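# Load steel nuts onto scale until needle nears red mark

## Task

Move steel nuts one by one from the tray onto the scale's dish, and stop at whichever number of nuts brings the needle closest to the red marker. Only these nuts may be on the dish, and once released each may touch nothing but the dish or other nuts. At the end the scale and the nuts must be at rest and must stay put without the robot holding them. Anything the robot is touching at the end must not drop by more than about a fingernail's width once it is let go, or the task fails.

## Robot and tools

Robot: one six-joint arm with a two-finger gripper and one camera on the wrist, cam_wrist (504x504 fisheye). Joint ranges in rad: waist and shoulder -6.283 to 6.283, elbow -2.792 to 2.792, forearm roll, wrist pitch and wrist roll -6.283 to 6.283. The elbow will not go fully straight.

Frame: every position and orientation is in the scene frame. Its origin sits on the table top under the arm's base, +z is up, and +y lies to the left when facing along +x. The base may be slightly tilted. Reported hand positions can be a little off, more so far from the base.

Gripper geometry: the fingers extend along the gripper's own +z axis and close along its y axis. end_effector_position is the point between the pads when closed. Closed fingertips reach about 33 mm past that point, fully open ones about 9 mm. While closing, the tips travel roughly 24 mm further from the arm, so keep that much room above a surface before closing.

The row (10 numbers, used by both execute_actions and move): x, y, z = absolute target for end_effector_position in metres; qw, qx, qy, qz = absolute target orientation quaternion, w first; then position, force_limit, speed for the fingers, each in [-1, 1]. position +1 = fully open (140 mm gap), about -0.8 = pads touching, -1 = close until blocked. force_limit: about 14 N at -1, 60 N at 0, 107 N at +1 (for parts up to 40 mm wide). speed: gap changes at about 30 mm/s at -1, 140 at 0, 250 at +1. Repeat the desired quaternion in every row; the reported one may have drifted. A row is refused (nothing sent) if its position is more than 0.6 m from the last reported position along any gripper axis. Each control step the commanded pose is clipped to within 70 mm and 16 degrees of the measured pose; position wins over orientation if both cannot be met.

execute_actions: argument actions is a list with zero or one item, plus optional pictures (boolean). Empty list: no command, returns the state with camera images. An action: {"rows": [[10 numbers], ...], "steps": n}, 1 to 15 rows, steps 5 to 15 (default 15), each step 1/30 s; row k is applied on step k and the last row repeats. A wait: {"steps": n} with n up to 300, counted from the previous result, so your reply time is included. The result is captured 5 steps before the action ends; those 5 steps then run while you reply. After the last step the arm only continues to the last clipped pose, so read the reported pose and send the remainder next.

move: target = one row as above (absolute pose; finger values are applied at the start); speed = path top speed in m/s, 0.002 to 0.5, default 0.25, rotation limited to twice that in rad/s. The path is straight, 0.5 to 10 s long (cut off after 10 s), turns the short way, and ignores obstacles. The hand may lag, wander or overshoot the speed, especially near full reach. Its result adds a move: line: done (settled near target), off_target, moving, held or fault, plus which limits applied (paced = pose clipped; held = some steps blocked, after which the arm may jump fast) and the distance to target. Images are included.

wait: seconds from 0 to 10; the robot gets nothing new.

zoom_image: camera "cam_wrist", region [x0, y0, x1, y1] in image pixels from the top-left, at most 504 by 504; gives a closer look at the latest image.

finished_scene: scene = the current scene's number. Replying without a tool call also ends everything.

Result lines: the state line gives pose and linear/angular velocities. A pose unreachable line means the clearance check (which treats the base mount as arm) altered or blocked a command; HELD marks affected steps. Hand target appears only when no steps are pending and shows where the controller is driving. object_status: 0 moving, 1 blocked while opening, 2 blocked while closing (a grip), 3 reached requested position or pads met (thin items may still be held). To grasp, send -1 and look for 2. Stopped fingers stay until position changes by at least 0.01, or the object slips, then they keep pressing up to the requested position. To squeeze harder while holding, raise force_limit and flip position between -1 and -0.98. position_measured is in counts: 3 open, 230 pads together, not linear.

Camera: cam_wrist model=fisheye K=[[401.195, 0, 251.958], [0, 401.998, 250.459], [0, 0, 1]] D=[0.1, 0, 0, 0] theta_max_deg=49.193, T_world_to_cam=[[-0.324091, -0.888606, 0.324569, -0.0270788], [-0.923918, 0.223568, -0.310473, 1.08523], [0.203325, -0.400497, -0.893455, 0.232792], [0, 0, 0, 1]], pos_world=[0.946552, -0.173451, 0.553712]; computed from joint readings, with small errors (about 0.5 degrees, 2.5 mm).

Faults and things to avoid: if a joint's contact torque hits its limit (waist 309, shoulder 309, elbow 145, forearm roll, wrist pitch, wrist roll 40.9 N m, held weight included) or any outside force reaches 144 N, the arm halts for 10 s, yields, and drops the rest of the call. The arm is stiff, so aiming even slightly below a firm contact can trigger this; approach slowly and stop at contact. Holding loads heats motors; a MOTOR HOT line warns, and at the limit brakes engage (OVER-TEMPERATURE FAULT). Do not drop nuts, slam into the scale, push hard, or knock anything off the table. Loose items may occasionally get nudged by outside pushes. Set each nut gently on the dish, open, and lift clear so the gripper touches nothing at the end; check the needle against the red marker in the images before adding another nut, and let everything settle before finishing.

Each tool is called after "Call:" in YAML: its name, and indented under it one key for each argument.

## Session

Call:
execute_actions:
  actions: []

Scene clock: 0.00 s of 7600.00 s.
end_effector_position=(+0.9761, -0.2524, +0.3730) position_measured=3 object_status=3 end_effector_quat_wxyz=(+0.224, +0.917, -0.087, +0.319) end_effector_velocity=(-0.000, -0.000, +0.002) end_effector_angular_velocity=(+0.000, -0.002, -0.000)
Joint positions: [-0.15   0.463  1.471 -0.709  0.604  2.065]
Joint velocities: [-0.    -0.001 -0.     0.001 -0.     0.   ]
Hand target: +0.976, -0.252, +0.373; +0.224, +0.917, -0.087, +0.319

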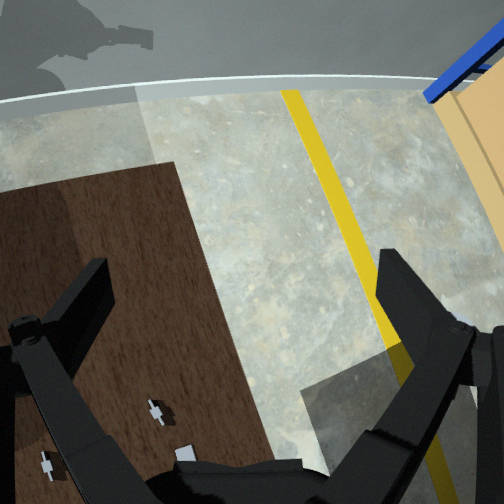

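Call:
move:
  target: [0.7, 0, 0.6, 0, 1, 0, 0, 1, 0, 0]

Scene clock: 3.70 s of 7600.00 s.
end_effector_position=(+0.6994, -0.0006, +0.5995) position_measured=3 object_status=3 end_effector_quat_wxyz=(+0.000, +1.000, -0.000, +0.000) end_effector_velocity=(-0.001, +0.001, +0.001) end_effector_angular_velocity=(+0.002, +0.001, +0.001)
Joint positions: [-0.035  0.236  1.19  -0.     1.715  1.521]
Joint velocities: [ 0.    -0.    -0.001  0.002  0.002 -0.   ]
Hand target: +0.699, -0.001, +0.599; +0.000, +1.000, -0.000, +0.000
Off the commanded pose: 0.001 m, 0 deg.
Kept back: nothing.
move: done
camera_calibration (this result's frames):
cam_wrist: T_world_to_cam=[[-0.0358169, -0.999299, -0.0108578, 0.0328655], [-0.919166, 0.0286766, 0.392825, 0.418494], [-0.392238, 0.0240498, -0.919549, 1.02475], [0, 0, 0, 1]] pos_world=[0.787788, -0.00380357, 0.778269]

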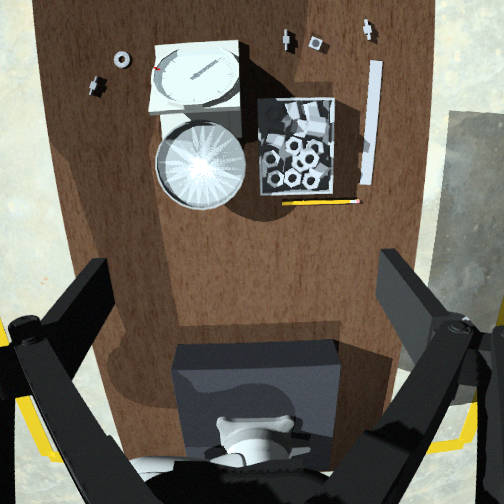

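Call:
zoom_image:
  camera: "cam_wrist"
  region: [130, 20, 350, 220]

Region (130, 20, 350, 220) of cam_wrist's 504x504 image, scaled by 2.291, with more detail than that image has; it fills the top 458 rows of this view, and the rest is white.

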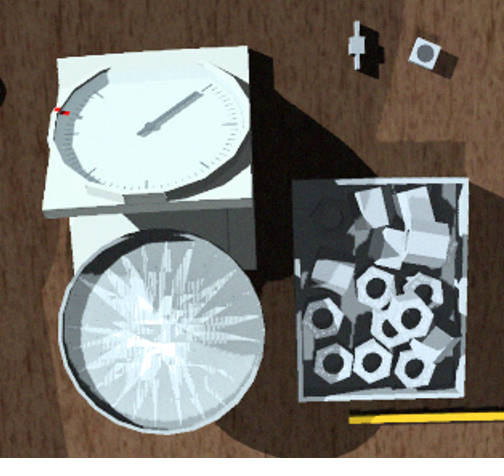

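Call:
move:
  target: [0.73, -0.07, 0.2, 0, 1, 0, 0, 1, 0, 0]

Scene clock: 6.07 s of 7600.00 s.
end_effector_position=(+0.7306, -0.0701, +0.2002) position_measured=3 object_status=3 end_effector_quat_wxyz=(+0.000, +1.000, -0.000, +0.000) end_effector_velocity=(-0.000, -0.000, -0.001) end_effector_angular_velocity=(+0.001, +0.001, -0.001)
Joint positions: [-0.127  0.417  1.685 -0.001  1.04   1.429]
Joint velocities: [-0.     0.001  0.     0.001 -0.    -0.   ]
Hand target: +0.731, -0.070, +0.200; +0.000, +1.000, -0.000, +0.000
Off the commanded pose: 0.001 m, 0 deg.
Kept back: nothing.
move: done
camera_calibration (this result's frames):
cam_wrist: T_world_to_cam=[[-0.035715, -0.999306, -0.0106022, -0.0399029], [-0.919065, 0.028677, 0.393062, 0.60593], [-0.392485, 0.0237823, -0.919451, 0.671573], [0, 0, 0, 1]] pos_world=[0.819046, -0.0732229, 0.378887]

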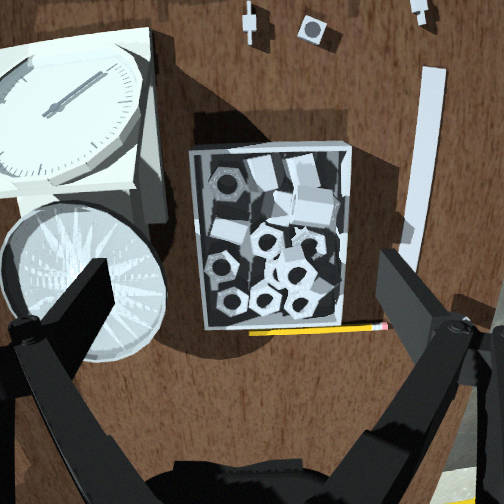

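Call:
zoom_image:
  camera: "cam_wrist"
  region: [170, 130, 370, 340]

Region (170, 130, 370, 340) of cam_wrist's 504x504 image, scaled by 2.400, with more detail than that image has; it fills the left 480 columns of this view, and the rest is white.

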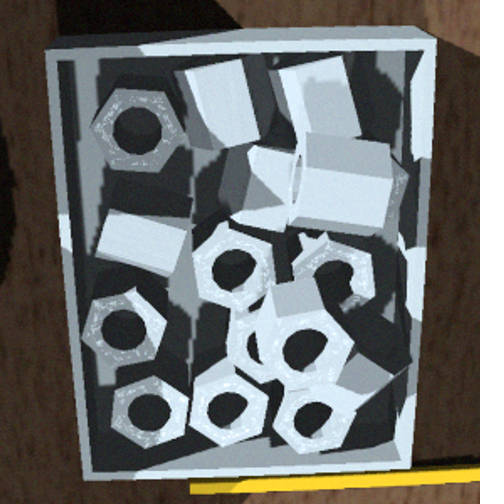

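Call:
move:
  target: [0.72, -0.118, 0.13, 0, 0.707, -0.707, 0, -0.15, 0, 0]

Scene clock: 9.97 s of 7600.00 s.
end_effector_position=(+0.7202, -0.1181, +0.1300) position_measured=148 object_status=3 end_effector_quat_wxyz=(+0.000, +0.707, -0.707, +0.000) end_effector_velocity=(-0.000, -0.000, +0.000) end_effector_angular_velocity=(-0.000, -0.000, -0.006)
Joint positions: [-0.194  0.475  1.745 -0.     0.922  2.932]
Joint velocities: [-0.    -0.     0.    -0.    -0.     0.006]
Hand target: +0.720, -0.118, +0.130; +0.000, +0.707, -0.707, +0.000
Off the commanded pose: 0.000 m, 0 deg.
Kept back: nothing.
move: done
camera_calibration (this result's frames):
cam_wrist: T_world_to_cam=[[-0.999324, 0.0350153, -0.0111774, 0.727191], [0.0278096, 0.919123, 0.392987, 0.0485617], [0.024034, 0.392411, -0.919476, 0.347693], [0, 0, 0, 1]] pos_world=[0.716993, -0.206535, 0.308739]

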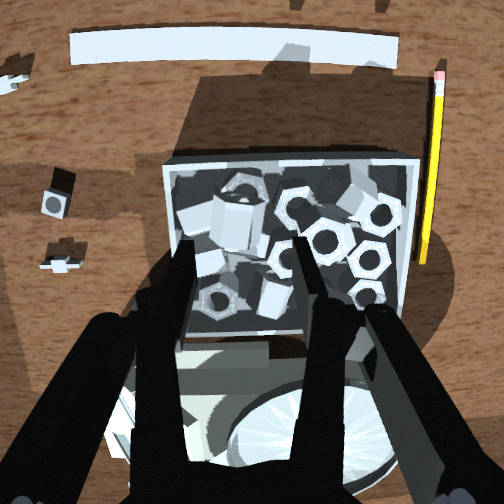

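Call:
move:
  target: [0.727, -0.12, 0.085, 0, 0.707, -0.707, 0, -0.15, 0, 0]
  speed: 0.05

Scene clock: 11.40 s of 7600.00 s.
end_effector_position=(+0.7271, -0.1200, +0.0851) position_measured=148 object_status=3 end_effector_quat_wxyz=(+0.000, +0.707, -0.707, +0.000) end_effector_velocity=(+0.000, -0.001, -0.000) end_effector_angular_velocity=(-0.002, -0.001, +0.002)
Joint positions: [-0.195  0.53   1.754 -0.     0.857  2.931]
Joint velocities: [-0.     0.    -0.    -0.002 -0.001 -0.001]
Hand target: +0.727, -0.120, +0.085; +0.000, +0.707, -0.707, +0.000
Off the commanded pose: 0.000 m, 0 deg.
Kept back: nothing.
move: done
camera_calibration (this result's frames):
cam_wrist: T_world_to_cam=[[-0.999317, 0.0352347, -0.0111476, 0.73365], [0.0280198, 0.919064, 0.393112, 0.0675956], [0.0240965, 0.392531, -0.919423, 0.306911], [0, 0, 0, 1]] pos_world=[0.723859, -0.208447, 0.263787]

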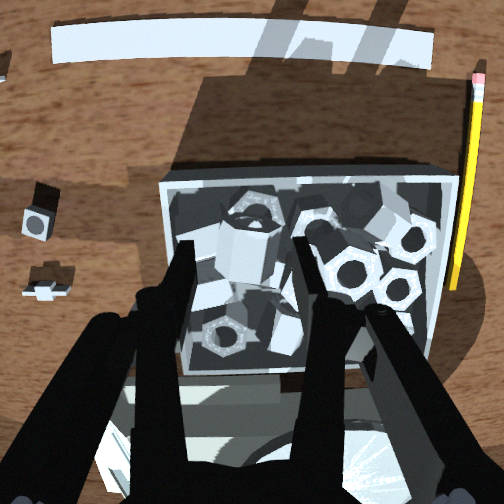

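Call:
move:
  target: [0.727, -0.12, 0.07, 0, 0.707, -0.707, 0, -0.3, 0, 0]
  speed: 0.02

Call:
move:
  target: [0.727, -0.12, 0.072, 0, 0.707, -0.707, 0, -1, 0, -0.5]
  speed: 0.02

Scene clock: 12.60 s of 7600.00 s.
end_effector_position=(+0.7270, -0.1200, +0.0701) position_measured=167 object_status=3 end_effector_quat_wxyz=(+0.000, +0.707, -0.707, +0.000) end_effector_velocity=(-0.001, +0.001, -0.001) end_effector_angular_velocity=(+0.001, +0.002, +0.000)
Joint positions: [-0.195  0.546  1.762 -0.     0.833  2.931]
Joint velocities: [ 0.     0.001  0.     0.001  0.001 -0.001]
Hand target: +0.727, -0.120, +0.070; +0.000, +0.707, -0.707, +0.000
Off the commanded pose: 0.000 m, 0 deg.
Kept back: nothing.
move: done
camera_calibration (this result's frames):
cam_wrist: T_world_to_cam=[[-0.999318, 0.0352064, -0.0111386, 0.733446], [0.0279967, 0.919053, 0.393138, 0.0735114], [0.024078, 0.392558, -0.919412, 0.293125], [0, 0, 0, 1]] pos_world=[0.72383, -0.208451, 0.248772]

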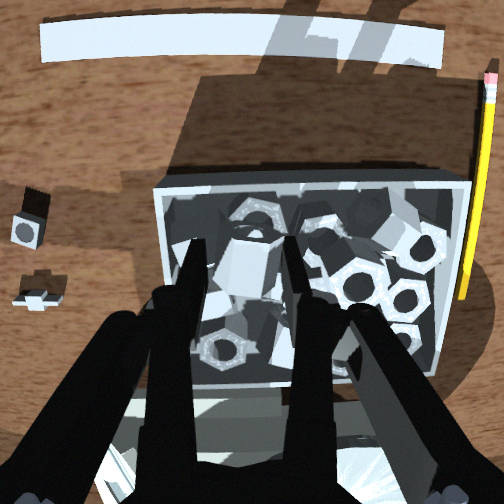

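Scene clock: 13.30 s of 7600.00 s.
end_effector_position=(+0.7270, -0.1200, +0.0720) position_measured=186 object_status=2 end_effector_quat_wxyz=(+0.000, +0.707, -0.707, -0.000) end_effector_velocity=(+0.000, +0.000, -0.001) end_effector_angular_velocity=(+0.001, -0.000, -0.001)
Joint positions: [-0.195  0.544  1.761 -0.     0.836  2.931]
Joint velocities: [-0.     0.001 -0.     0.002 -0.001 -0.001]
Hand target: +0.727, -0.120, +0.072; -0.000, +0.707, -0.707, -0.000
Off the commanded pose: 0.000 m, 0 deg.
Kept back: nothing.
move: done
camera_calibration (this result's frames):
cam_wrist: T_world_to_cam=[[-0.999319, 0.0351878, -0.0111239, 0.733437], [0.0279849, 0.919046, 0.393155, 0.0727607], [0.0240577, 0.392576, -0.919405, 0.294889], [0, 0, 0, 1]] pos_world=[0.723806, -0.208445, 0.250675]

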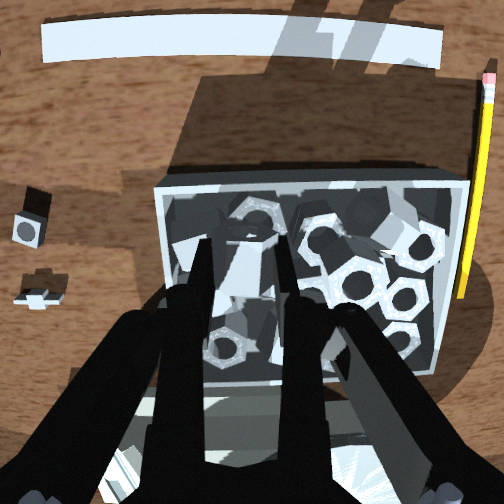

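Call:
move:
  target: [0.727, -0.12, 0.17, 0, 0.707, -0.707, 0, -1, 0, -0.5]
  speed: 0.1

Call:
move:
  target: [0.646, 0.107, 0.2, 0, 0.707, -0.707, 0, -1, 0, -0.5]
  speed: 0.2

Scene clock: 18.67 s of 7600.00 s.
end_effector_position=(+0.7269, -0.1199, +0.1699) position_measured=186 object_status=2 end_effector_quat_wxyz=(-0.000, +0.707, -0.707, -0.000) end_effector_velocity=(-0.000, +0.000, -0.000) end_effector_angular_velocity=(+0.001, +0.001, -0.001)
Joint positions: [-0.195  0.446  1.702  0.     0.993  2.931]
Joint velocities: [ 0.     0.001 -0.001  0.001  0.001 -0.   ]
Hand target: +0.727, -0.120, +0.170; -0.000, +0.707, -0.707, -0.000
Off the commanded pose: 0.000 m, 0 deg.
Kept back: nothing.
move: done
camera_calibration (this result's frames):
cam_wrist: T_world_to_cam=[[-0.999322, 0.0351002, -0.0111296, 0.734396], [0.0278992, 0.919001, 0.393266, 0.0342466], [0.0240318, 0.392689, -0.919357, 0.384925], [0, 0, 0, 1]] pos_world=[0.723692, -0.208406, 0.34859]

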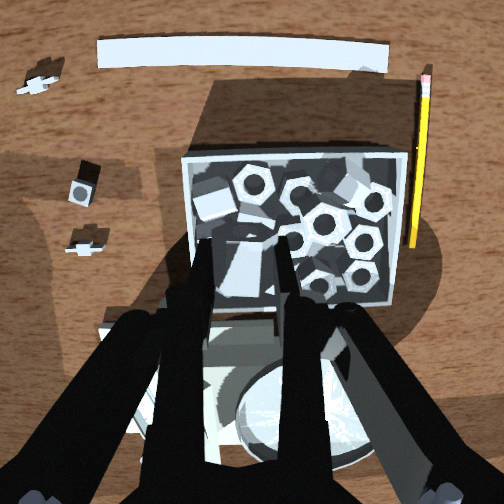

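Scene clock: 20.30 s of 7600.00 s.
end_effector_position=(+0.6455, +0.1069, +0.1999) position_measured=186 object_status=2 end_effector_quat_wxyz=(-0.000, +0.707, -0.707, -0.000) end_effector_velocity=(-0.000, +0.001, -0.000) end_effector_angular_velocity=(-0.000, +0.001, -0.000)
Joint positions: [0.126 0.306 1.848 0.001 0.988 3.252]
Joint velocities: [ 0.001  0.     0.    -0.     0.     0.002]
Hand target: +0.645, +0.107, +0.200; -0.000, +0.707, -0.707, -0.000
Off the commanded pose: 0.001 m, 0 deg.
Kept back: nothing.
move: done
camera_calibration (this result's frames):
cam_wrist: T_world_to_cam=[[-0.999319, 0.0352673, -0.010872, 0.645394], [0.0281342, 0.918667, 0.394029, -0.184031], [0.0238841, 0.393455, -0.919034, 0.325276], [0, 0, 0, 1]] pos_world=[0.642363, 0.0183208, 0.37847]

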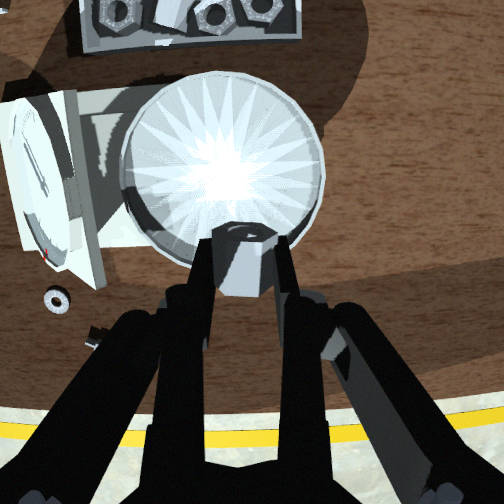

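Call:
move:
  target: [0.665, 0.088, 0.14, 0, 0.707, -0.707, 0, -1, 0, -0.5]
  speed: 0.08

Scene clock: 21.70 s of 7600.00 s.
end_effector_position=(+0.6651, +0.0880, +0.1401) position_measured=186 object_status=2 end_effector_quat_wxyz=(+0.000, +0.707, -0.707, +0.000) end_effector_velocity=(+0.001, -0.000, -0.002) end_effector_angular_velocity=(-0.000, -0.000, +0.001)
Joint positions: [ 0.096  0.387  1.86  -0.     0.894  3.222]
Joint velocities: [-0.     0.002 -0.    -0.    -0.003 -0.001]
Hand target: +0.665, +0.088, +0.140; +0.000, +0.707, -0.707, +0.000
Off the commanded pose: 0.000 m, 0 deg.
Kept back: nothing.
move: done
camera_calibration (this result's frames):
cam_wrist: T_world_to_cam=[[-0.999316, 0.0352408, -0.0112049, 0.665035], [0.0280053, 0.919103, 0.393022, -0.143476], [0.0241489, 0.392439, -0.919461, 0.277298], [0, 0, 0, 1]] pos_world=[0.661902, -0.000389766, 0.318806]

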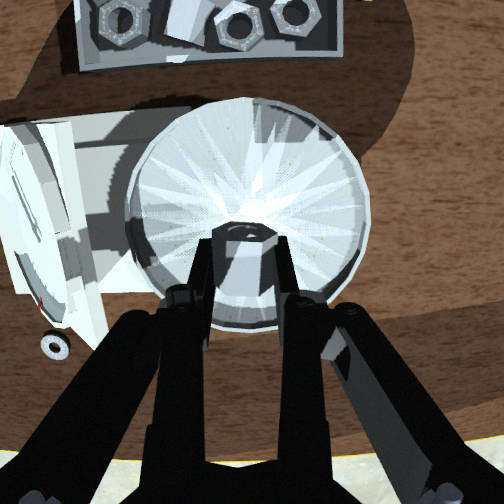

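Call:
move:
  target: [0.668, 0.08, 0.108, 0, 0.707, -0.707, 0, -1, 0, -0.5]
  speed: 0.03

Scene clock: 23.30 s of 7600.00 s.
end_effector_position=(+0.6681, +0.0800, +0.1081) position_measured=186 object_status=2 end_effector_quat_wxyz=(+0.000, +0.707, -0.707, +0.000) end_effector_velocity=(-0.001, +0.001, -0.001) end_effector_angular_velocity=(+0.001, +0.001, -0.001)
Joint positions: [ 0.083  0.425  1.876 -0.     0.84   3.21 ]
Joint velocities: [ 0.     0.001  0.001  0.002 -0.002 -0.   ]
Hand target: +0.668, +0.080, +0.108; +0.000, +0.707, -0.707, +0.000
Off the commanded pose: 0.000 m, 0 deg.
Kept back: nothing.
move: done
camera_calibration (this result's frames):
cam_wrist: T_world_to_cam=[[-0.999319, 0.0351611, -0.0111697, 0.667913], [0.0279457, 0.919102, 0.393026, -0.123541], [0.0240854, 0.392447, -0.919459, 0.25098], [0, 0, 0, 1]] pos_world=[0.664866, -0.00843429, 0.286781]

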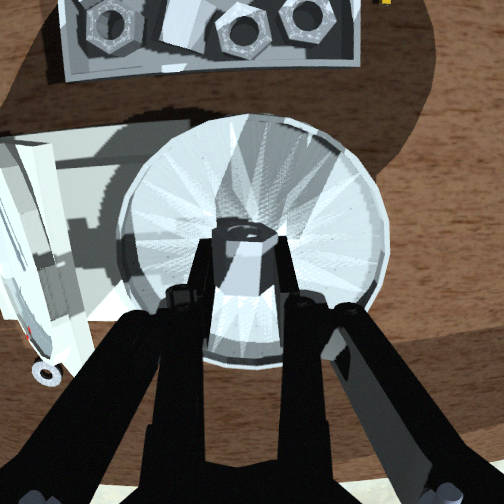

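Call:
move:
  target: [0.668, 0.08, 0.108, 0, 0.707, -0.707, 0, -0.3, 0, -0.5]
  speed: 0.03

Call:
move:
  target: [0.72, -0.03, 0.27, 0, 0.707, -0.707, 0, -0.3, 0, -0.5]
  speed: 0.15

Scene clock: 24.83 s of 7600.00 s.
end_effector_position=(+0.6680, +0.0800, +0.1080) position_measured=167 object_status=3 end_effector_quat_wxyz=(+0.000, +0.707, -0.707, -0.000) end_effector_velocity=(-0.000, -0.000, -0.000) end_effector_angular_velocity=(+0.000, +0.002, -0.000)
Joint positions: [ 0.083  0.425  1.877 -0.     0.84   3.21 ]
Joint velocities: [-0.     0.001 -0.     0.     0.001  0.   ]
Hand target: +0.668, +0.080, +0.108; +0.000, +0.707, -0.707, +0.000
Off the commanded pose: 0.000 m, 0 deg.
Kept back: nothing.
move: done
camera_calibration (this result's frames):
cam_wrist: T_world_to_cam=[[-0.999319, 0.0351871, -0.0110778, 0.667833], [0.0280026, 0.91905, 0.393145, -0.123555], [0.0240147, 0.392567, -0.91941, 0.250905], [0, 0, 0, 1]] pos_world=[0.664813, -0.00844328, 0.286657]

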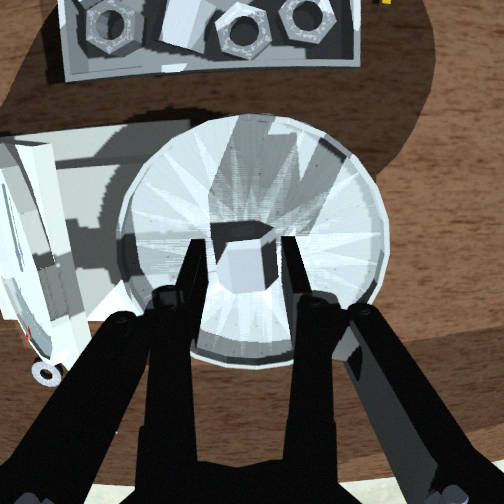

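Scene clock: 26.60 s of 7600.00 s.
end_effector_position=(+0.7200, -0.0299, +0.2700) position_measured=167 object_status=3 end_effector_quat_wxyz=(+0.000, +0.707, -0.707, +0.000) end_effector_velocity=(-0.000, -0.000, +0.001) end_effector_angular_velocity=(+0.001, +0.001, -0.001)
Joint positions: [-0.074  0.346  1.648 -0.001  1.147  3.052]
Joint velocities: [-0.001  0.    -0.001  0.001  0.002  0.   ]
Hand target: +0.720, -0.030, +0.270; +0.000, +0.707, -0.707, +0.000
Off the commanded pose: 0.000 m, 0 deg.
Kept back: nothing.
move: done
camera_calibration (this result's frames):
cam_wrist: T_world_to_cam=[[-0.999329, 0.0348432, -0.0112635, 0.725516], [0.0276242, 0.919238, 0.392733, -0.0872865], [0.0240379, 0.392158, -0.919584, 0.441823], [0, 0, 0, 1]] pos_world=[0.71682, -0.118307, 0.448745]

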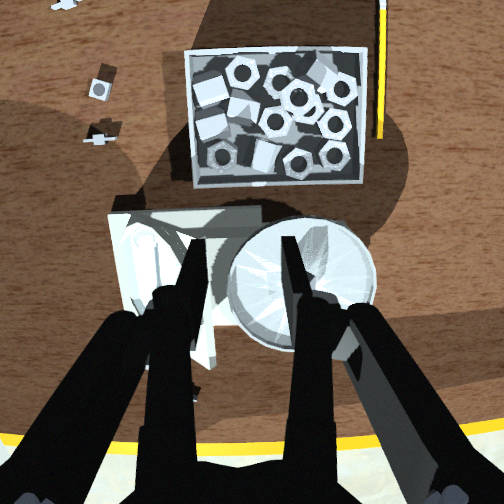

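Call:
move:
  target: [0.84, 0.03, 0.27, 0, 1, 0, 0, 0.3, 0, 0]
  speed: 0.4

Scene clock: 29.27 s of 7600.00 s.
end_effector_position=(+0.8399, +0.0303, +0.2702) position_measured=91 object_status=3 end_effector_quat_wxyz=(-0.000, +1.000, -0.000, -0.000) end_effector_velocity=(+0.000, -0.000, -0.000) end_effector_angular_velocity=(-0.000, +0.001, +0.005)
Joint positions: [0.01  0.526 1.377 0.    1.239 1.566]
Joint velocities: [-0.     0.001 -0.001 -0.     0.001 -0.005]
Hand target: +0.840, +0.030, +0.270; -0.000, +1.000, +0.000, -0.000
Off the commanded pose: 0.000 m, 0 deg.
Kept back: nothing.
move: done
camera_calibration (this result's frames):
cam_wrist: T_world_to_cam=[[-0.0353318, -0.999311, -0.0113732, 0.0649112], [-0.91903, 0.0280184, 0.393192, 0.675899], [-0.392602, 0.0243445, -0.919386, 0.77649], [0, 0, 0, 1]] pos_world=[0.928316, 0.0270256, 0.448875]

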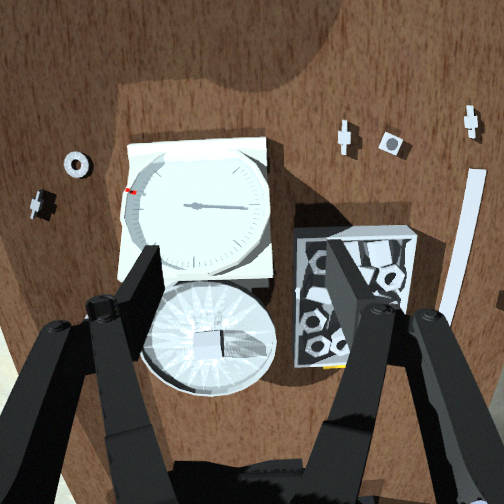

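Call:
zoom_image:
  camera: "cam_wrist"
  region: [110, 130, 290, 290]

Region (110, 130, 290, 290) of cam_wrist's 504x504 image, scaled by 2.800, with more detail than that image has.

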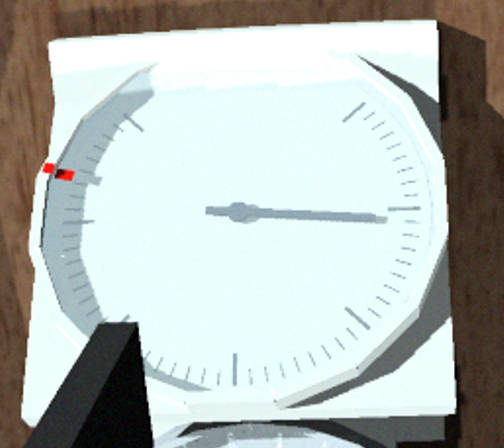

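Call:
move:
  target: [0.673, -0.108, 0.11, 0, 1, 0, 0, -0.3, 0, 0]
  speed: 0.25

Scene clock: 31.07 s of 7600.00 s.
end_effector_position=(+0.6735, -0.1084, +0.1099) position_measured=167 object_status=3 end_effector_quat_wxyz=(+0.000, +1.000, -0.000, +0.000) end_effector_velocity=(-0.001, -0.001, -0.001) end_effector_angular_velocity=(+0.001, +0.001, -0.001)
Joint positions: [-0.194  0.435  1.856 -0.001  0.85   1.362]
Joint velocities: [-0.002  0.     0.002  0.001 -0.001 -0.001]
Hand target: +0.673, -0.108, +0.110; +0.000, +1.000, -0.000, +0.000
Off the commanded pose: 0.001 m, 0 deg.
Kept back: nothing.
move: done
camera_calibration (this result's frames):
cam_wrist: T_world_to_cam=[[-0.0354612, -0.999318, -0.0103286, -0.0814005], [-0.91908, 0.0285517, 0.393035, 0.590041], [-0.392472, 0.0234303, -0.919465, 0.566974], [0, 0, 0, 1]] pos_world=[0.761929, -0.111476, 0.288565]

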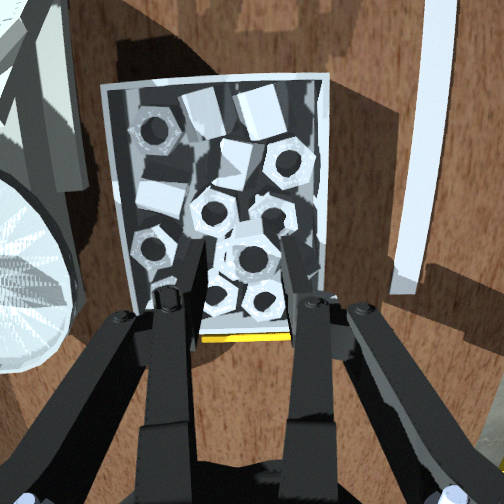

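Call:
move:
  target: [0.667, -0.114, 0.074, 0, 1, 0, 0, -0.3, 0, 0]
  speed: 0.04

Call:
move:
  target: [0.667, -0.114, 0.075, 0, 1, 0, 0, -1, 0, -0.5]
  speed: 0.02

Call:
move:
  target: [0.667, -0.114, 0.16, 0, 1, 0, 0, -1, 0, -0.5]
  speed: 0.1

Scene clock: 32.53 s of 7600.00 s.
end_effector_position=(+0.6671, -0.1140, +0.0741) position_measured=167 object_status=3 end_effector_quat_wxyz=(+0.000, +1.000, -0.000, +0.000) end_effector_velocity=(-0.000, +0.000, -0.001) end_effector_angular_velocity=(+0.000, -0.000, -0.000)
Joint positions: [-0.205  0.469  1.886 -0.     0.786  1.351]
Joint velocities: [ 0.     0.001  0.001  0.001 -0.002 -0.   ]
Hand target: +0.667, -0.114, +0.074; +0.000, +1.000, -0.000, -0.000
Off the commanded pose: 0.000 m, 0 deg.
Kept back: nothing.
move: done
camera_calibration (this result's frames):
cam_wrist: T_world_to_cam=[[-0.0352327, -0.999318, -0.0110627, -0.0877189], [-0.919048, 0.0280504, 0.393147, 0.598269], [-0.392569, 0.0240188, -0.919409, 0.531784], [0, 0, 0, 1]] pos_world=[0.755509, -0.117214, 0.252749]

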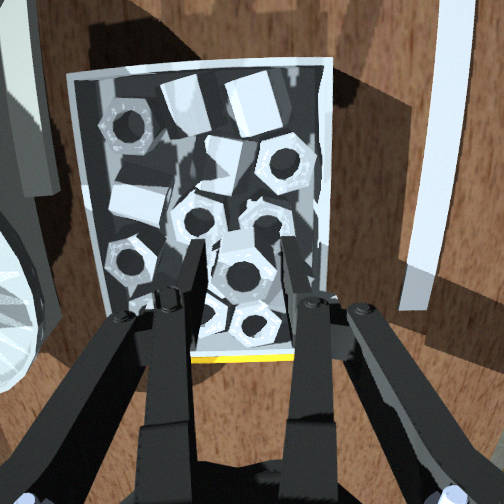

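Scene clock: 33.23 s of 7600.00 s.
end_effector_position=(+0.6670, -0.1140, +0.0750) position_measured=187 object_status=2 end_effector_quat_wxyz=(-0.000, +1.000, +0.000, -0.000) end_effector_velocity=(-0.000, +0.000, -0.000) end_effector_angular_velocity=(+0.001, +0.001, -0.002)
Joint positions: [-0.205  0.468  1.886 -0.     0.787  1.351]
Joint velocities: [ 0.     0.    -0.     0.001  0.002  0.001]
Hand target: +0.667, -0.114, +0.075; -0.000, +1.000, +0.000, +0.000
Off the commanded pose: 0.000 m, 0 deg.
Kept back: nothing.
move: done
camera_calibration (this result's frames):
cam_wrist: T_world_to_cam=[[-0.0351863, -0.999319, -0.0111426, -0.0877021], [-0.91904, 0.0279757, 0.393171, 0.597821], [-0.392592, 0.0240747, -0.919398, 0.532631], [0, 0, 0, 1]] pos_world=[0.755442, -0.11719, 0.253676]

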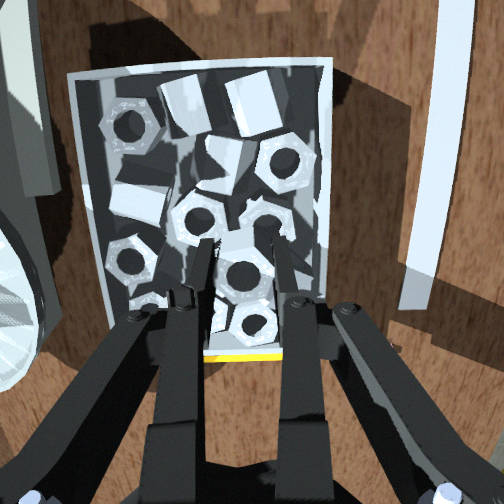

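Scene clock: 34.43 s of 7600.00 s.
end_effector_position=(+0.6669, -0.1139, +0.1599) position_measured=187 object_status=2 end_effector_quat_wxyz=(-0.000, +1.000, +0.000, -0.000) end_effector_velocity=(+0.000, -0.000, +0.001) end_effector_angular_velocity=(-0.001, -0.001, +0.001)
Joint positions: [-0.205  0.375  1.835  0.     0.932  1.35 ]
Joint velocities: [-0.    -0.001 -0.001 -0.     0.    -0.001]
Hand target: +0.667, -0.114, +0.160; -0.000, +1.000, +0.000, +0.000
Off the commanded pose: 0.000 m, 0 deg.
Kept back: nothing.
move: done
camera_calibration (this result's frames):
cam_wrist: T_world_to_cam=[[-0.0351189, -0.99932, -0.011259, -0.0867343], [-0.919049, 0.0278684, 0.393158, 0.56433], [-0.392576, 0.0241549, -0.919402, 0.610667], [0, 0, 0, 1]] pos_world=[0.755334, -0.117153, 0.338601]

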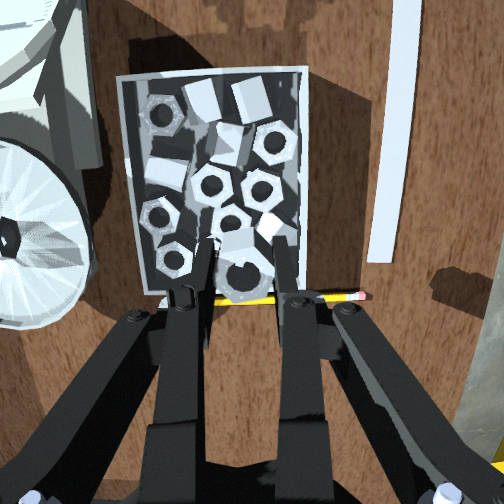

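Call:
move:
  target: [0.63, 0.08, 0.16, 0, 1, 0, 0, -1, 0, -0.5]
  speed: 0.2

Call:
move:
  target: [0.63, 0.08, 0.118, 0, 1, 0, 0, -1, 0, -0.5]
  speed: 0.04

Scene clock: 36.10 s of 7600.00 s.
end_effector_position=(+0.6296, +0.0800, +0.1599) position_measured=187 object_status=2 end_effector_quat_wxyz=(-0.000, +1.000, -0.000, -0.000) end_effector_velocity=(-0.000, +0.001, -0.000) end_effector_angular_velocity=(+0.001, -0.000, +0.000)
Joint positions: [0.087 0.318 1.918 0.001 0.905 1.642]
Joint velocities: [ 0.002  0.     0.     0.001 -0.001  0.001]
Hand target: +0.630, +0.080, +0.160; -0.000, +1.000, -0.000, -0.000
Off the commanded pose: 0.000 m, 0 deg.
Kept back: nothing.
move: done
camera_calibration (this result's frames):
cam_wrist: T_world_to_cam=[[-0.0352715, -0.999306, -0.0120004, 0.105984], [-0.918994, 0.0277138, 0.393297, 0.524609], [-0.392691, 0.0249004, -0.919333, 0.591393], [0, 0, 0, 1]] pos_world=[0.718085, 0.0766455, 0.338632]

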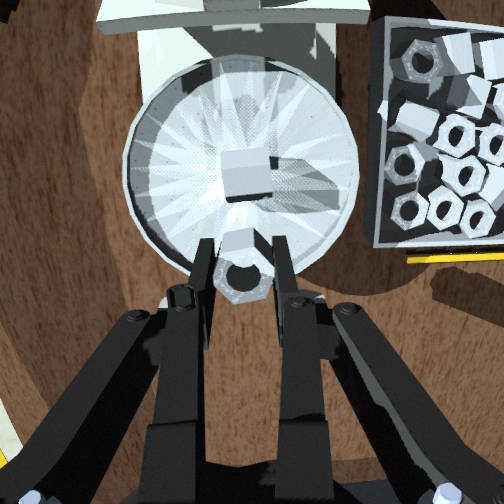

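Scene clock: 37.43 s of 7600.00 s.
end_effector_position=(+0.6301, +0.0800, +0.1181) position_measured=187 object_status=2 end_effector_quat_wxyz=(+0.000, +1.000, -0.000, +0.000) end_effector_velocity=(+0.000, -0.000, -0.000) end_effector_angular_velocity=(-0.000, -0.001, +0.001)
Joint positions: [ 0.087  0.365  1.946 -0.     0.83   1.643]
Joint velocities: [ 0.     0.     0.    -0.001 -0.002 -0.   ]
Hand target: +0.630, +0.080, +0.118; +0.000, +1.000, -0.000, +0.000
Off the commanded pose: 0.000 m, 0 deg.
Kept back: nothing.
move: done
camera_calibration (this result's frames):
cam_wrist: T_world_to_cam=[[-0.0352404, -0.999317, -0.0110983, 0.105365], [-0.919052, 0.0280438, 0.393136, 0.541516], [-0.392557, 0.0240542, -0.919413, 0.553052], [0, 0, 0, 1]] pos_world=[0.718499, 0.0768036, 0.296763]

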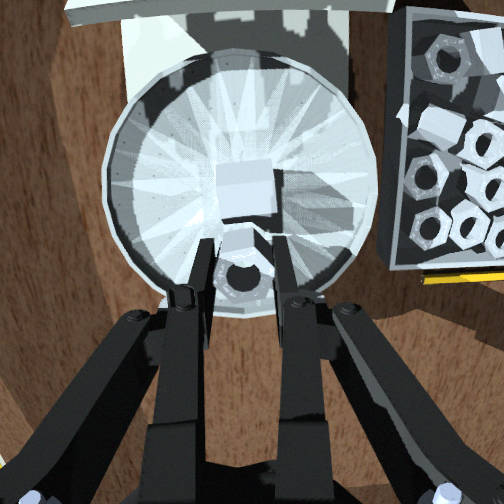

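Call:
move:
  target: [0.63, 0.08, 0.108, 0, 1, 0, 0, -1, 0, -0.5]
  speed: 0.02

Call:
move:
  target: [0.63, 0.08, 0.108, 0, 1, 0, 0, -0.35, 0, -0.5]
  speed: 0.02

Call:
move:
  target: [0.63, 0.08, 0.16, 0, 1, 0, 0, -0.35, 0, -0.5]
  speed: 0.1

Scene clock: 38.40 s of 7600.00 s.
end_effector_position=(+0.6300, +0.0800, +0.1081) position_measured=187 object_status=2 end_effector_quat_wxyz=(+0.000, +1.000, -0.000, +0.000) end_effector_velocity=(+0.001, -0.000, -0.001) end_effector_angular_velocity=(-0.000, -0.004, +0.000)
Joint positions: [ 0.087  0.377  1.952 -0.     0.812  1.643]
Joint velocities: [-0.     0.001  0.    -0.001 -0.005 -0.   ]
Hand target: +0.630, +0.080, +0.108; +0.000, +1.000, -0.000, +0.000
Off the commanded pose: 0.000 m, 0 deg.
Kept back: nothing.
move: done
camera_calibration (this result's frames):
cam_wrist: T_world_to_cam=[[-0.0352357, -0.999317, -0.0110969, 0.105248], [-0.919049, 0.0280398, 0.393145, 0.545404], [-0.392566, 0.0240513, -0.919409, 0.543852], [0, 0, 0, 1]] pos_world=[0.718459, 0.0768032, 0.286768]

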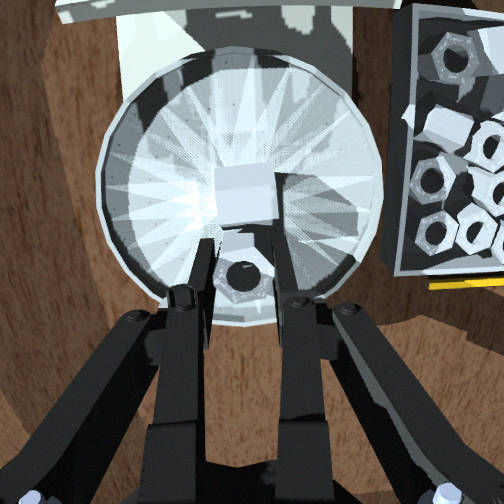

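Scene clock: 39.10 s of 7600.00 s.
end_effector_position=(+0.6300, +0.0800, +0.1080) position_measured=173 object_status=3 end_effector_quat_wxyz=(+0.000, +1.000, +0.000, +0.000) end_effector_velocity=(-0.000, +0.000, -0.000) end_effector_angular_velocity=(-0.000, +0.001, +0.001)
Joint positions: [ 0.087  0.377  1.952 -0.     0.812  1.643]
Joint velocities: [ 0.     0.    -0.    -0.     0.001 -0.001]
Hand target: +0.630, +0.080, +0.108; +0.000, +1.000, -0.000, +0.000
Off the commanded pose: 0.000 m, 0 deg.
Kept back: nothing.
move: done
camera_calibration (this result's frames):
cam_wrist: T_world_to_cam=[[-0.0351436, -0.999321, -0.011097, 0.105188], [-0.919052, 0.027955, 0.393144, 0.545425], [-0.392567, 0.0240152, -0.91941, 0.543788], [0, 0, 0, 1]] pos_world=[0.718444, 0.0768102, 0.286701]

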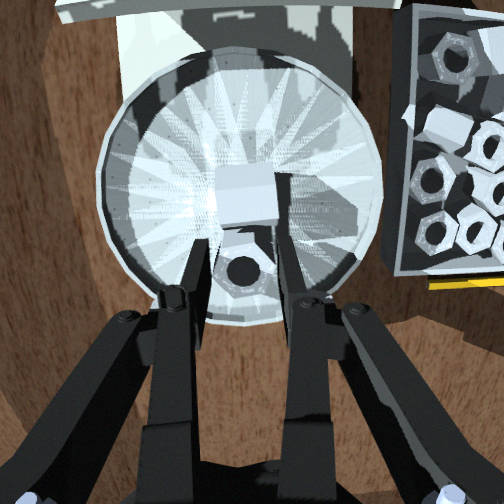

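Scene clock: 39.97 s of 7600.00 s.
end_effector_position=(+0.6299, +0.0800, +0.1599) position_measured=173 object_status=3 end_effector_quat_wxyz=(-0.000, +1.000, +0.000, -0.000) end_effector_velocity=(-0.001, +0.000, +0.001) end_effector_angular_velocity=(+0.000, +0.001, +0.001)
Joint positions: [ 0.087  0.319  1.917 -0.     0.905  1.643]
Joint velocities: [ 0.    -0.001 -0.001  0.     0.004 -0.001]
Hand target: +0.630, +0.080, +0.160; -0.000, +1.000, +0.000, -0.000
Off the commanded pose: 0.000 m, 0 deg.
Kept back: nothing.
move: done
camera_calibration (this result's frames):
cam_wrist: T_world_to_cam=[[-0.0351145, -0.999321, -0.0111878, 0.105781], [-0.919037, 0.0278916, 0.393183, 0.524934], [-0.392604, 0.0240885, -0.919392, 0.591497], [0, 0, 0, 1]] pos_world=[0.718372, 0.0768199, 0.338606]

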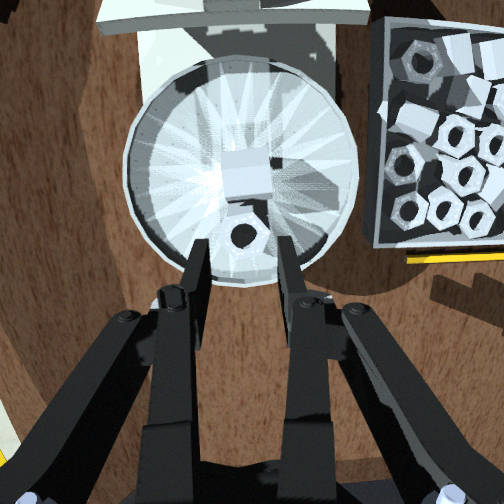

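Call:
move:
  target: [0.738, -0.051, 0.12, 0, 0.707, -0.707, 0, -0.35, 0, 0]
  speed: 0.4

Scene clock: 42.77 s of 7600.00 s.
end_effector_position=(+0.7383, -0.0509, +0.1202) position_measured=173 object_status=3 end_effector_quat_wxyz=(+0.000, +0.707, -0.707, +0.000) end_effector_velocity=(+0.000, -0.000, +0.001) end_effector_angular_velocity=(-0.002, -0.001, -0.004)
Joint positions: [-0.1    0.498  1.729 -0.001  0.915  3.026]
Joint velocities: [ 0.    -0.    -0.001 -0.002  0.     0.005]
Hand target: +0.738, -0.051, +0.120; +0.000, +0.707, -0.707, +0.000
Off the commanded pose: 0.000 m, 0 deg.
Kept back: nothing.
move: done
camera_calibration (this result's frames):
cam_wrist: T_world_to_cam=[[-0.999327, 0.0348905, -0.0113145, 0.74286], [0.027648, 0.919243, 0.39272, -0.00971577], [0.0241029, 0.392142, -0.919589, 0.31176], [0, 0, 0, 1]] pos_world=[0.735114, -0.139242, 0.298911]

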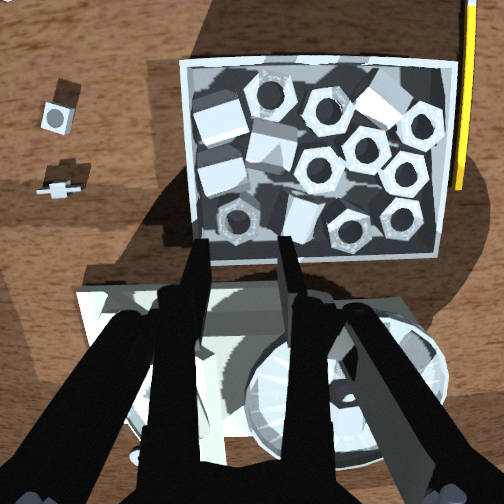

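Call:
move:
  target: [0.741, -0.05, 0.072, 0, 0.707, -0.707, 0, -0.38, 0, 0]
  speed: 0.05

Scene clock: 44.27 s of 7600.00 s.
end_effector_position=(+0.7411, -0.0500, +0.0721) position_measured=177 object_status=3 end_effector_quat_wxyz=(+0.000, +0.707, -0.707, +0.000) end_effector_velocity=(-0.000, -0.000, -0.002) end_effector_angular_velocity=(-0.001, +0.002, +0.000)
Joint positions: [-0.098  0.551  1.748 -0.     0.842  3.028]
Joint velocities: [-0.     0.002  0.001 -0.001 -0.002  0.   ]
Hand target: +0.741, -0.050, +0.072; +0.000, +0.707, -0.707, +0.000
Off the commanded pose: 0.000 m, 0 deg.
Kept back: nothing.
move: done
camera_calibration (this result's frames):
cam_wrist: T_world_to_cam=[[-0.999317, 0.035242, -0.0111501, 0.745036], [0.0280255, 0.919063, 0.393114, 0.00798241], [0.0241017, 0.392533, -0.919422, 0.267137], [0, 0, 0, 1]] pos_world=[0.737865, -0.138453, 0.250781]

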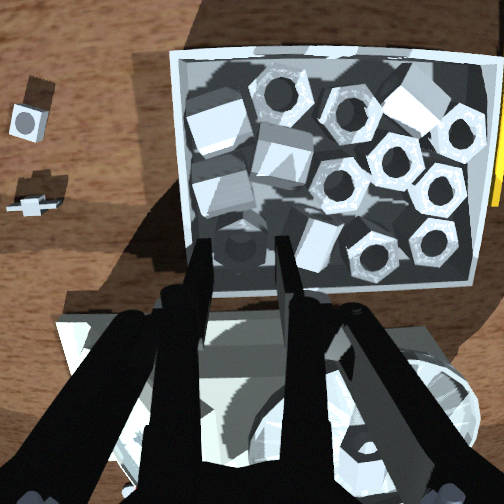

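Call:
move:
  target: [0.7425, -0.05, 0.05, 0, 0.707, -0.707, 0, -0.38, 0, 0]
  speed: 0.015

Call:
move:
  target: [0.7425, -0.05, 0.05, 0, 0.707, -0.707, 0, -1, 0, -0.5]
  speed: 0.015

Call:
move:
  target: [0.72, -0.05, 0.17, 0, 0.707, -0.707, 0, -1, 0, -0.5]
  speed: 0.1

Scene clock: 46.20 s of 7600.00 s.
end_effector_position=(+0.7425, -0.0500, +0.0500) position_measured=177 object_status=3 end_effector_quat_wxyz=(+0.000, +0.707, -0.707, -0.000) end_effector_velocity=(+0.001, +0.000, +0.000) end_effector_angular_velocity=(+0.000, -0.001, +0.001)
Joint positions: [-0.098  0.578  1.754 -0.     0.81   3.028]
Joint velocities: [ 0.     0.    -0.001  0.    -0.001 -0.001]
Hand target: +0.743, -0.050, +0.050; +0.000, +0.707, -0.707, +0.000
Off the commanded pose: 0.000 m, 0 deg.
Kept back: nothing.
move: done
camera_calibration (this result's frames):
cam_wrist: T_world_to_cam=[[-0.999318, 0.0352294, -0.0110998, 0.746234], [0.0280326, 0.919046, 0.393152, 0.0165844], [0.0240517, 0.392573, -0.919406, 0.246868], [0, 0, 0, 1]] pos_world=[0.739322, -0.138445, 0.228735]

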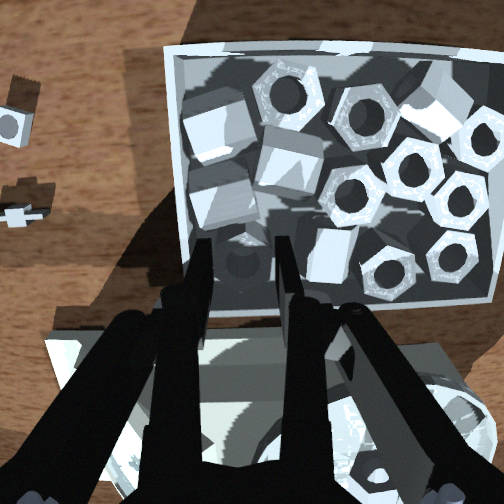

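Scene clock: 46.90 s of 7600.00 s.
end_effector_position=(+0.7425, -0.0500, +0.0500) position_measured=190 object_status=2 end_effector_quat_wxyz=(-0.000, +0.707, -0.707, +0.000) end_effector_velocity=(+0.000, +0.001, -0.001) end_effector_angular_velocity=(+0.002, -0.000, -0.002)
Joint positions: [-0.098  0.578  1.754 -0.     0.81   3.028]
Joint velocities: [ 0.     0.001 -0.     0.002 -0.001  0.   ]
Hand target: +0.743, -0.050, +0.050; +0.000, +0.707, -0.707, +0.000
Off the commanded pose: 0.000 m, 0 deg.
Kept back: nothing.
move: done
camera_calibration (this result's frames):
cam_wrist: T_world_to_cam=[[-0.999317, 0.0352354, -0.0111569, 0.746238], [0.0280158, 0.919048, 0.393148, 0.0166095], [0.0241065, 0.392567, -0.919408, 0.246799], [0, 0, 0, 1]] pos_world=[0.739314, -0.138444, 0.228705]

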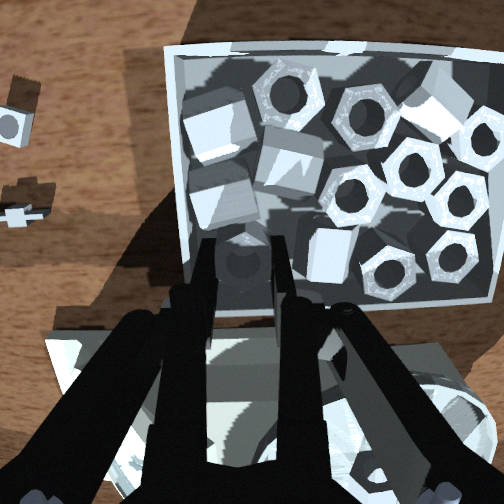

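Scene clock: 48.47 s of 7600.00 s.
end_effector_position=(+0.7199, -0.0500, +0.1699) position_measured=190 object_status=2 end_effector_quat_wxyz=(-0.000, +0.707, -0.707, -0.000) end_effector_velocity=(-0.001, -0.000, +0.000) end_effector_angular_velocity=(-0.001, +0.003, +0.001)
Joint positions: [-0.102  0.426  1.735  0.     0.981  3.024]
Joint velocities: [ 0.    -0.    -0.    -0.002  0.003  0.   ]
Hand target: +0.720, -0.050, +0.170; -0.000, +0.707, -0.707, -0.000
Off the commanded pose: 0.000 m, 0 deg.
Kept back: nothing.
move: done
camera_calibration (this result's frames):
cam_wrist: T_world_to_cam=[[-0.999323, 0.0350775, -0.0111179, 0.72492], [0.0278831, 0.919005, 0.393258, -0.0298223], [0.0240119, 0.392682, -0.919361, 0.357603], [0, 0, 0, 1]] pos_world=[0.716674, -0.138446, 0.348553]

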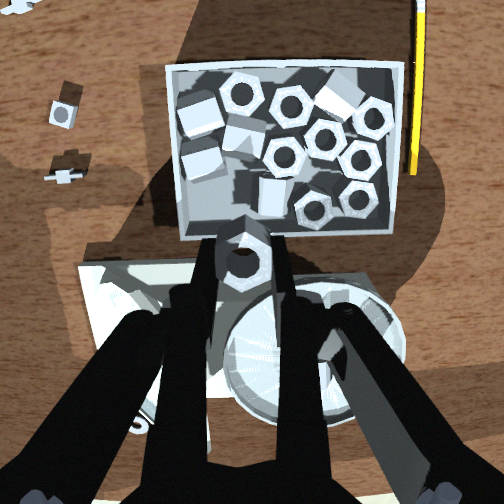

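Call:
move:
  target: [0.672, 0.122, 0.17, 0, 0.707, -0.707, 0, -1, 0, -0.5]
  speed: 0.2

Call:
move:
  target: [0.672, 0.122, 0.113, 0, 0.707, -0.707, 0, -1, 0, -0.5]
  speed: 0.04

Call:
move:
  target: [0.672, 0.122, 0.113, 0, 0.707, -0.707, 0, -0.38, 0, -0.5]
  speed: 0.04

Call:
move:
  target: [0.672, 0.122, 0.17, 0, 0.707, -0.707, 0, -0.38, 0, -0.5]
  speed: 0.1

Scene clock: 50.03 s of 7600.00 s.
end_effector_position=(+0.6717, +0.1220, +0.1699) position_measured=190 object_status=2 end_effector_quat_wxyz=(-0.000, +0.707, -0.707, -0.000) end_effector_velocity=(-0.000, +0.000, -0.001) end_effector_angular_velocity=(-0.002, +0.001, +0.002)
Joint positions: [0.144 0.373 1.815 0.001 0.953 3.27 ]
Joint velocities: [ 0.002  0.001  0.    -0.002 -0.     0.001]
Hand target: +0.672, +0.122, +0.170; -0.000, +0.707, -0.707, -0.000
Off the commanded pose: 0.000 m, 0 deg.
Kept back: nothing.
move: done
camera_calibration (this result's frames):
cam_wrist: T_world_to_cam=[[-0.999318, 0.0352841, -0.0109019, 0.670666], [0.0281436, 0.91876, 0.393811, -0.186753], [0.0239115, 0.393236, -0.919127, 0.291271], [0, 0, 0, 1]] pos_world=[0.6685, 0.0333797, 0.348572]

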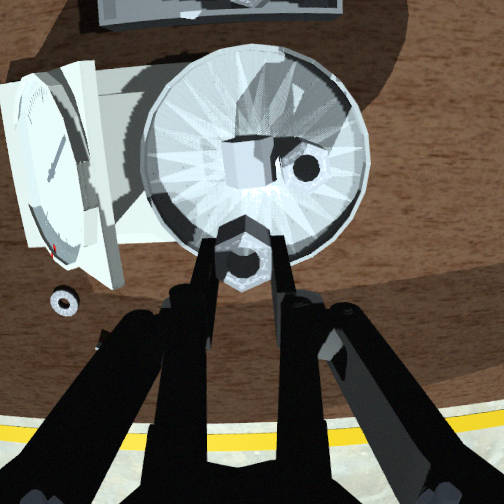

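Scene clock: 51.77 s of 7600.00 s.
end_effector_position=(+0.6721, +0.1220, +0.1131) position_measured=190 object_status=2 end_effector_quat_wxyz=(+0.000, +0.707, -0.707, +0.000) end_effector_velocity=(-0.000, -0.001, +0.000) end_effector_angular_velocity=(-0.002, +0.001, +0.002)
Joint positions: [ 0.145  0.432  1.853 -0.     0.857  3.271]
Joint velocities: [-0.    -0.001  0.    -0.003  0.001 -0.   ]
Hand target: +0.672, +0.122, +0.113; +0.000, +0.707, -0.707, +0.000
Off the commanded pose: 0.000 m, 0 deg.
Kept back: nothing.
move: done
camera_calibration (this result's frames):
cam_wrist: T_world_to_cam=[[-0.999316, 0.0352604, -0.0111588, 0.670493], [0.0280392, 0.919065, 0.393107, -0.164294], [0.0241168, 0.392526, -0.919425, 0.238954], [0, 0, 0, 1]] pos_world=[0.668878, 0.0335598, 0.291767]

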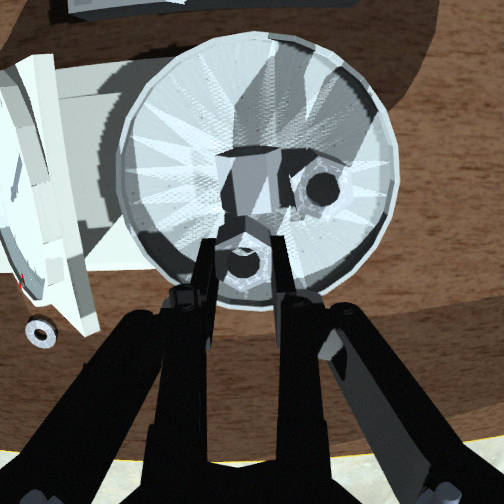

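Scene clock: 52.47 s of 7600.00 s.
end_effector_position=(+0.6720, +0.1220, +0.1130) position_measured=177 object_status=3 end_effector_quat_wxyz=(+0.000, +0.707, -0.707, +0.000) end_effector_velocity=(-0.000, -0.000, -0.001) end_effector_angular_velocity=(-0.000, +0.002, +0.001)
Joint positions: [ 0.145  0.432  1.853 -0.     0.856  3.271]
Joint velocities: [ 0.     0.001 -0.    -0.     0.001 -0.   ]
Hand target: +0.672, +0.122, +0.113; +0.000, +0.707, -0.707, +0.000
Off the commanded pose: 0.000 m, 0 deg.
Kept back: nothing.
move: done
camera_calibration (this result's frames):
cam_wrist: T_world_to_cam=[[-0.999319, 0.0351808, -0.0111123, 0.670419], [0.0279845, 0.91907, 0.393099, -0.16421], [0.0240425, 0.39252, -0.919429, 0.238929], [0, 0, 0, 1]] pos_world=[0.668813, 0.0335505, 0.291679]

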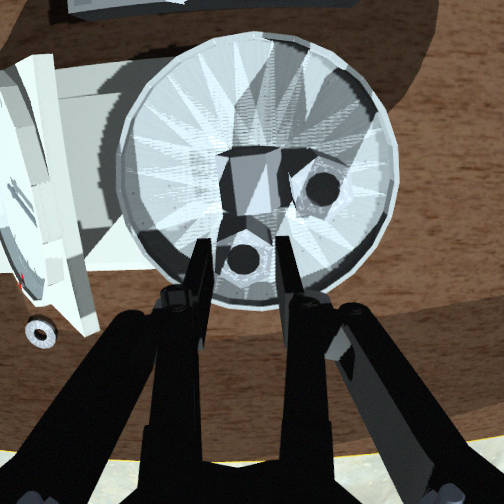

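Scene clock: 53.40 s of 7600.00 s.
end_effector_position=(+0.6719, +0.1220, +0.1699) position_measured=177 object_status=3 end_effector_quat_wxyz=(-0.000, +0.707, -0.707, -0.000) end_effector_velocity=(-0.000, +0.000, +0.001) end_effector_angular_velocity=(-0.000, +0.001, +0.000)
Joint positions: [ 0.145  0.373  1.815 -0.     0.953  3.271]
Joint velocities: [ 0.    -0.001 -0.001  0.     0.002 -0.   ]
Hand target: +0.672, +0.122, +0.170; -0.000, +0.707, -0.707, -0.000
Off the commanded pose: 0.000 m, 0 deg.
Kept back: nothing.
move: done
camera_calibration (this result's frames):
cam_wrist: T_world_to_cam=[[-0.999322, 0.0350996, -0.0111015, 0.670978], [0.0279115, 0.919032, 0.393194, -0.18658], [0.0240036, 0.392617, -0.919389, 0.291276], [0, 0, 0, 1]] pos_world=[0.668739, 0.0335616, 0.348606]

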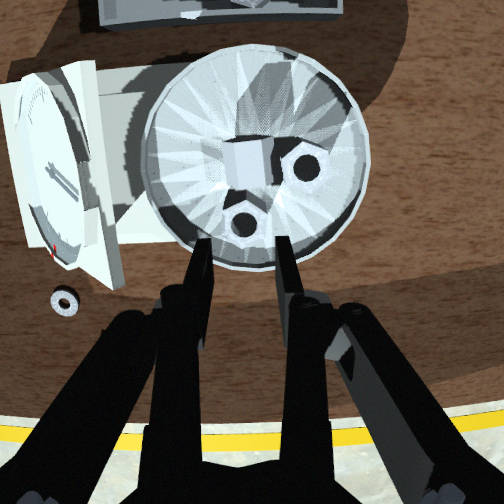

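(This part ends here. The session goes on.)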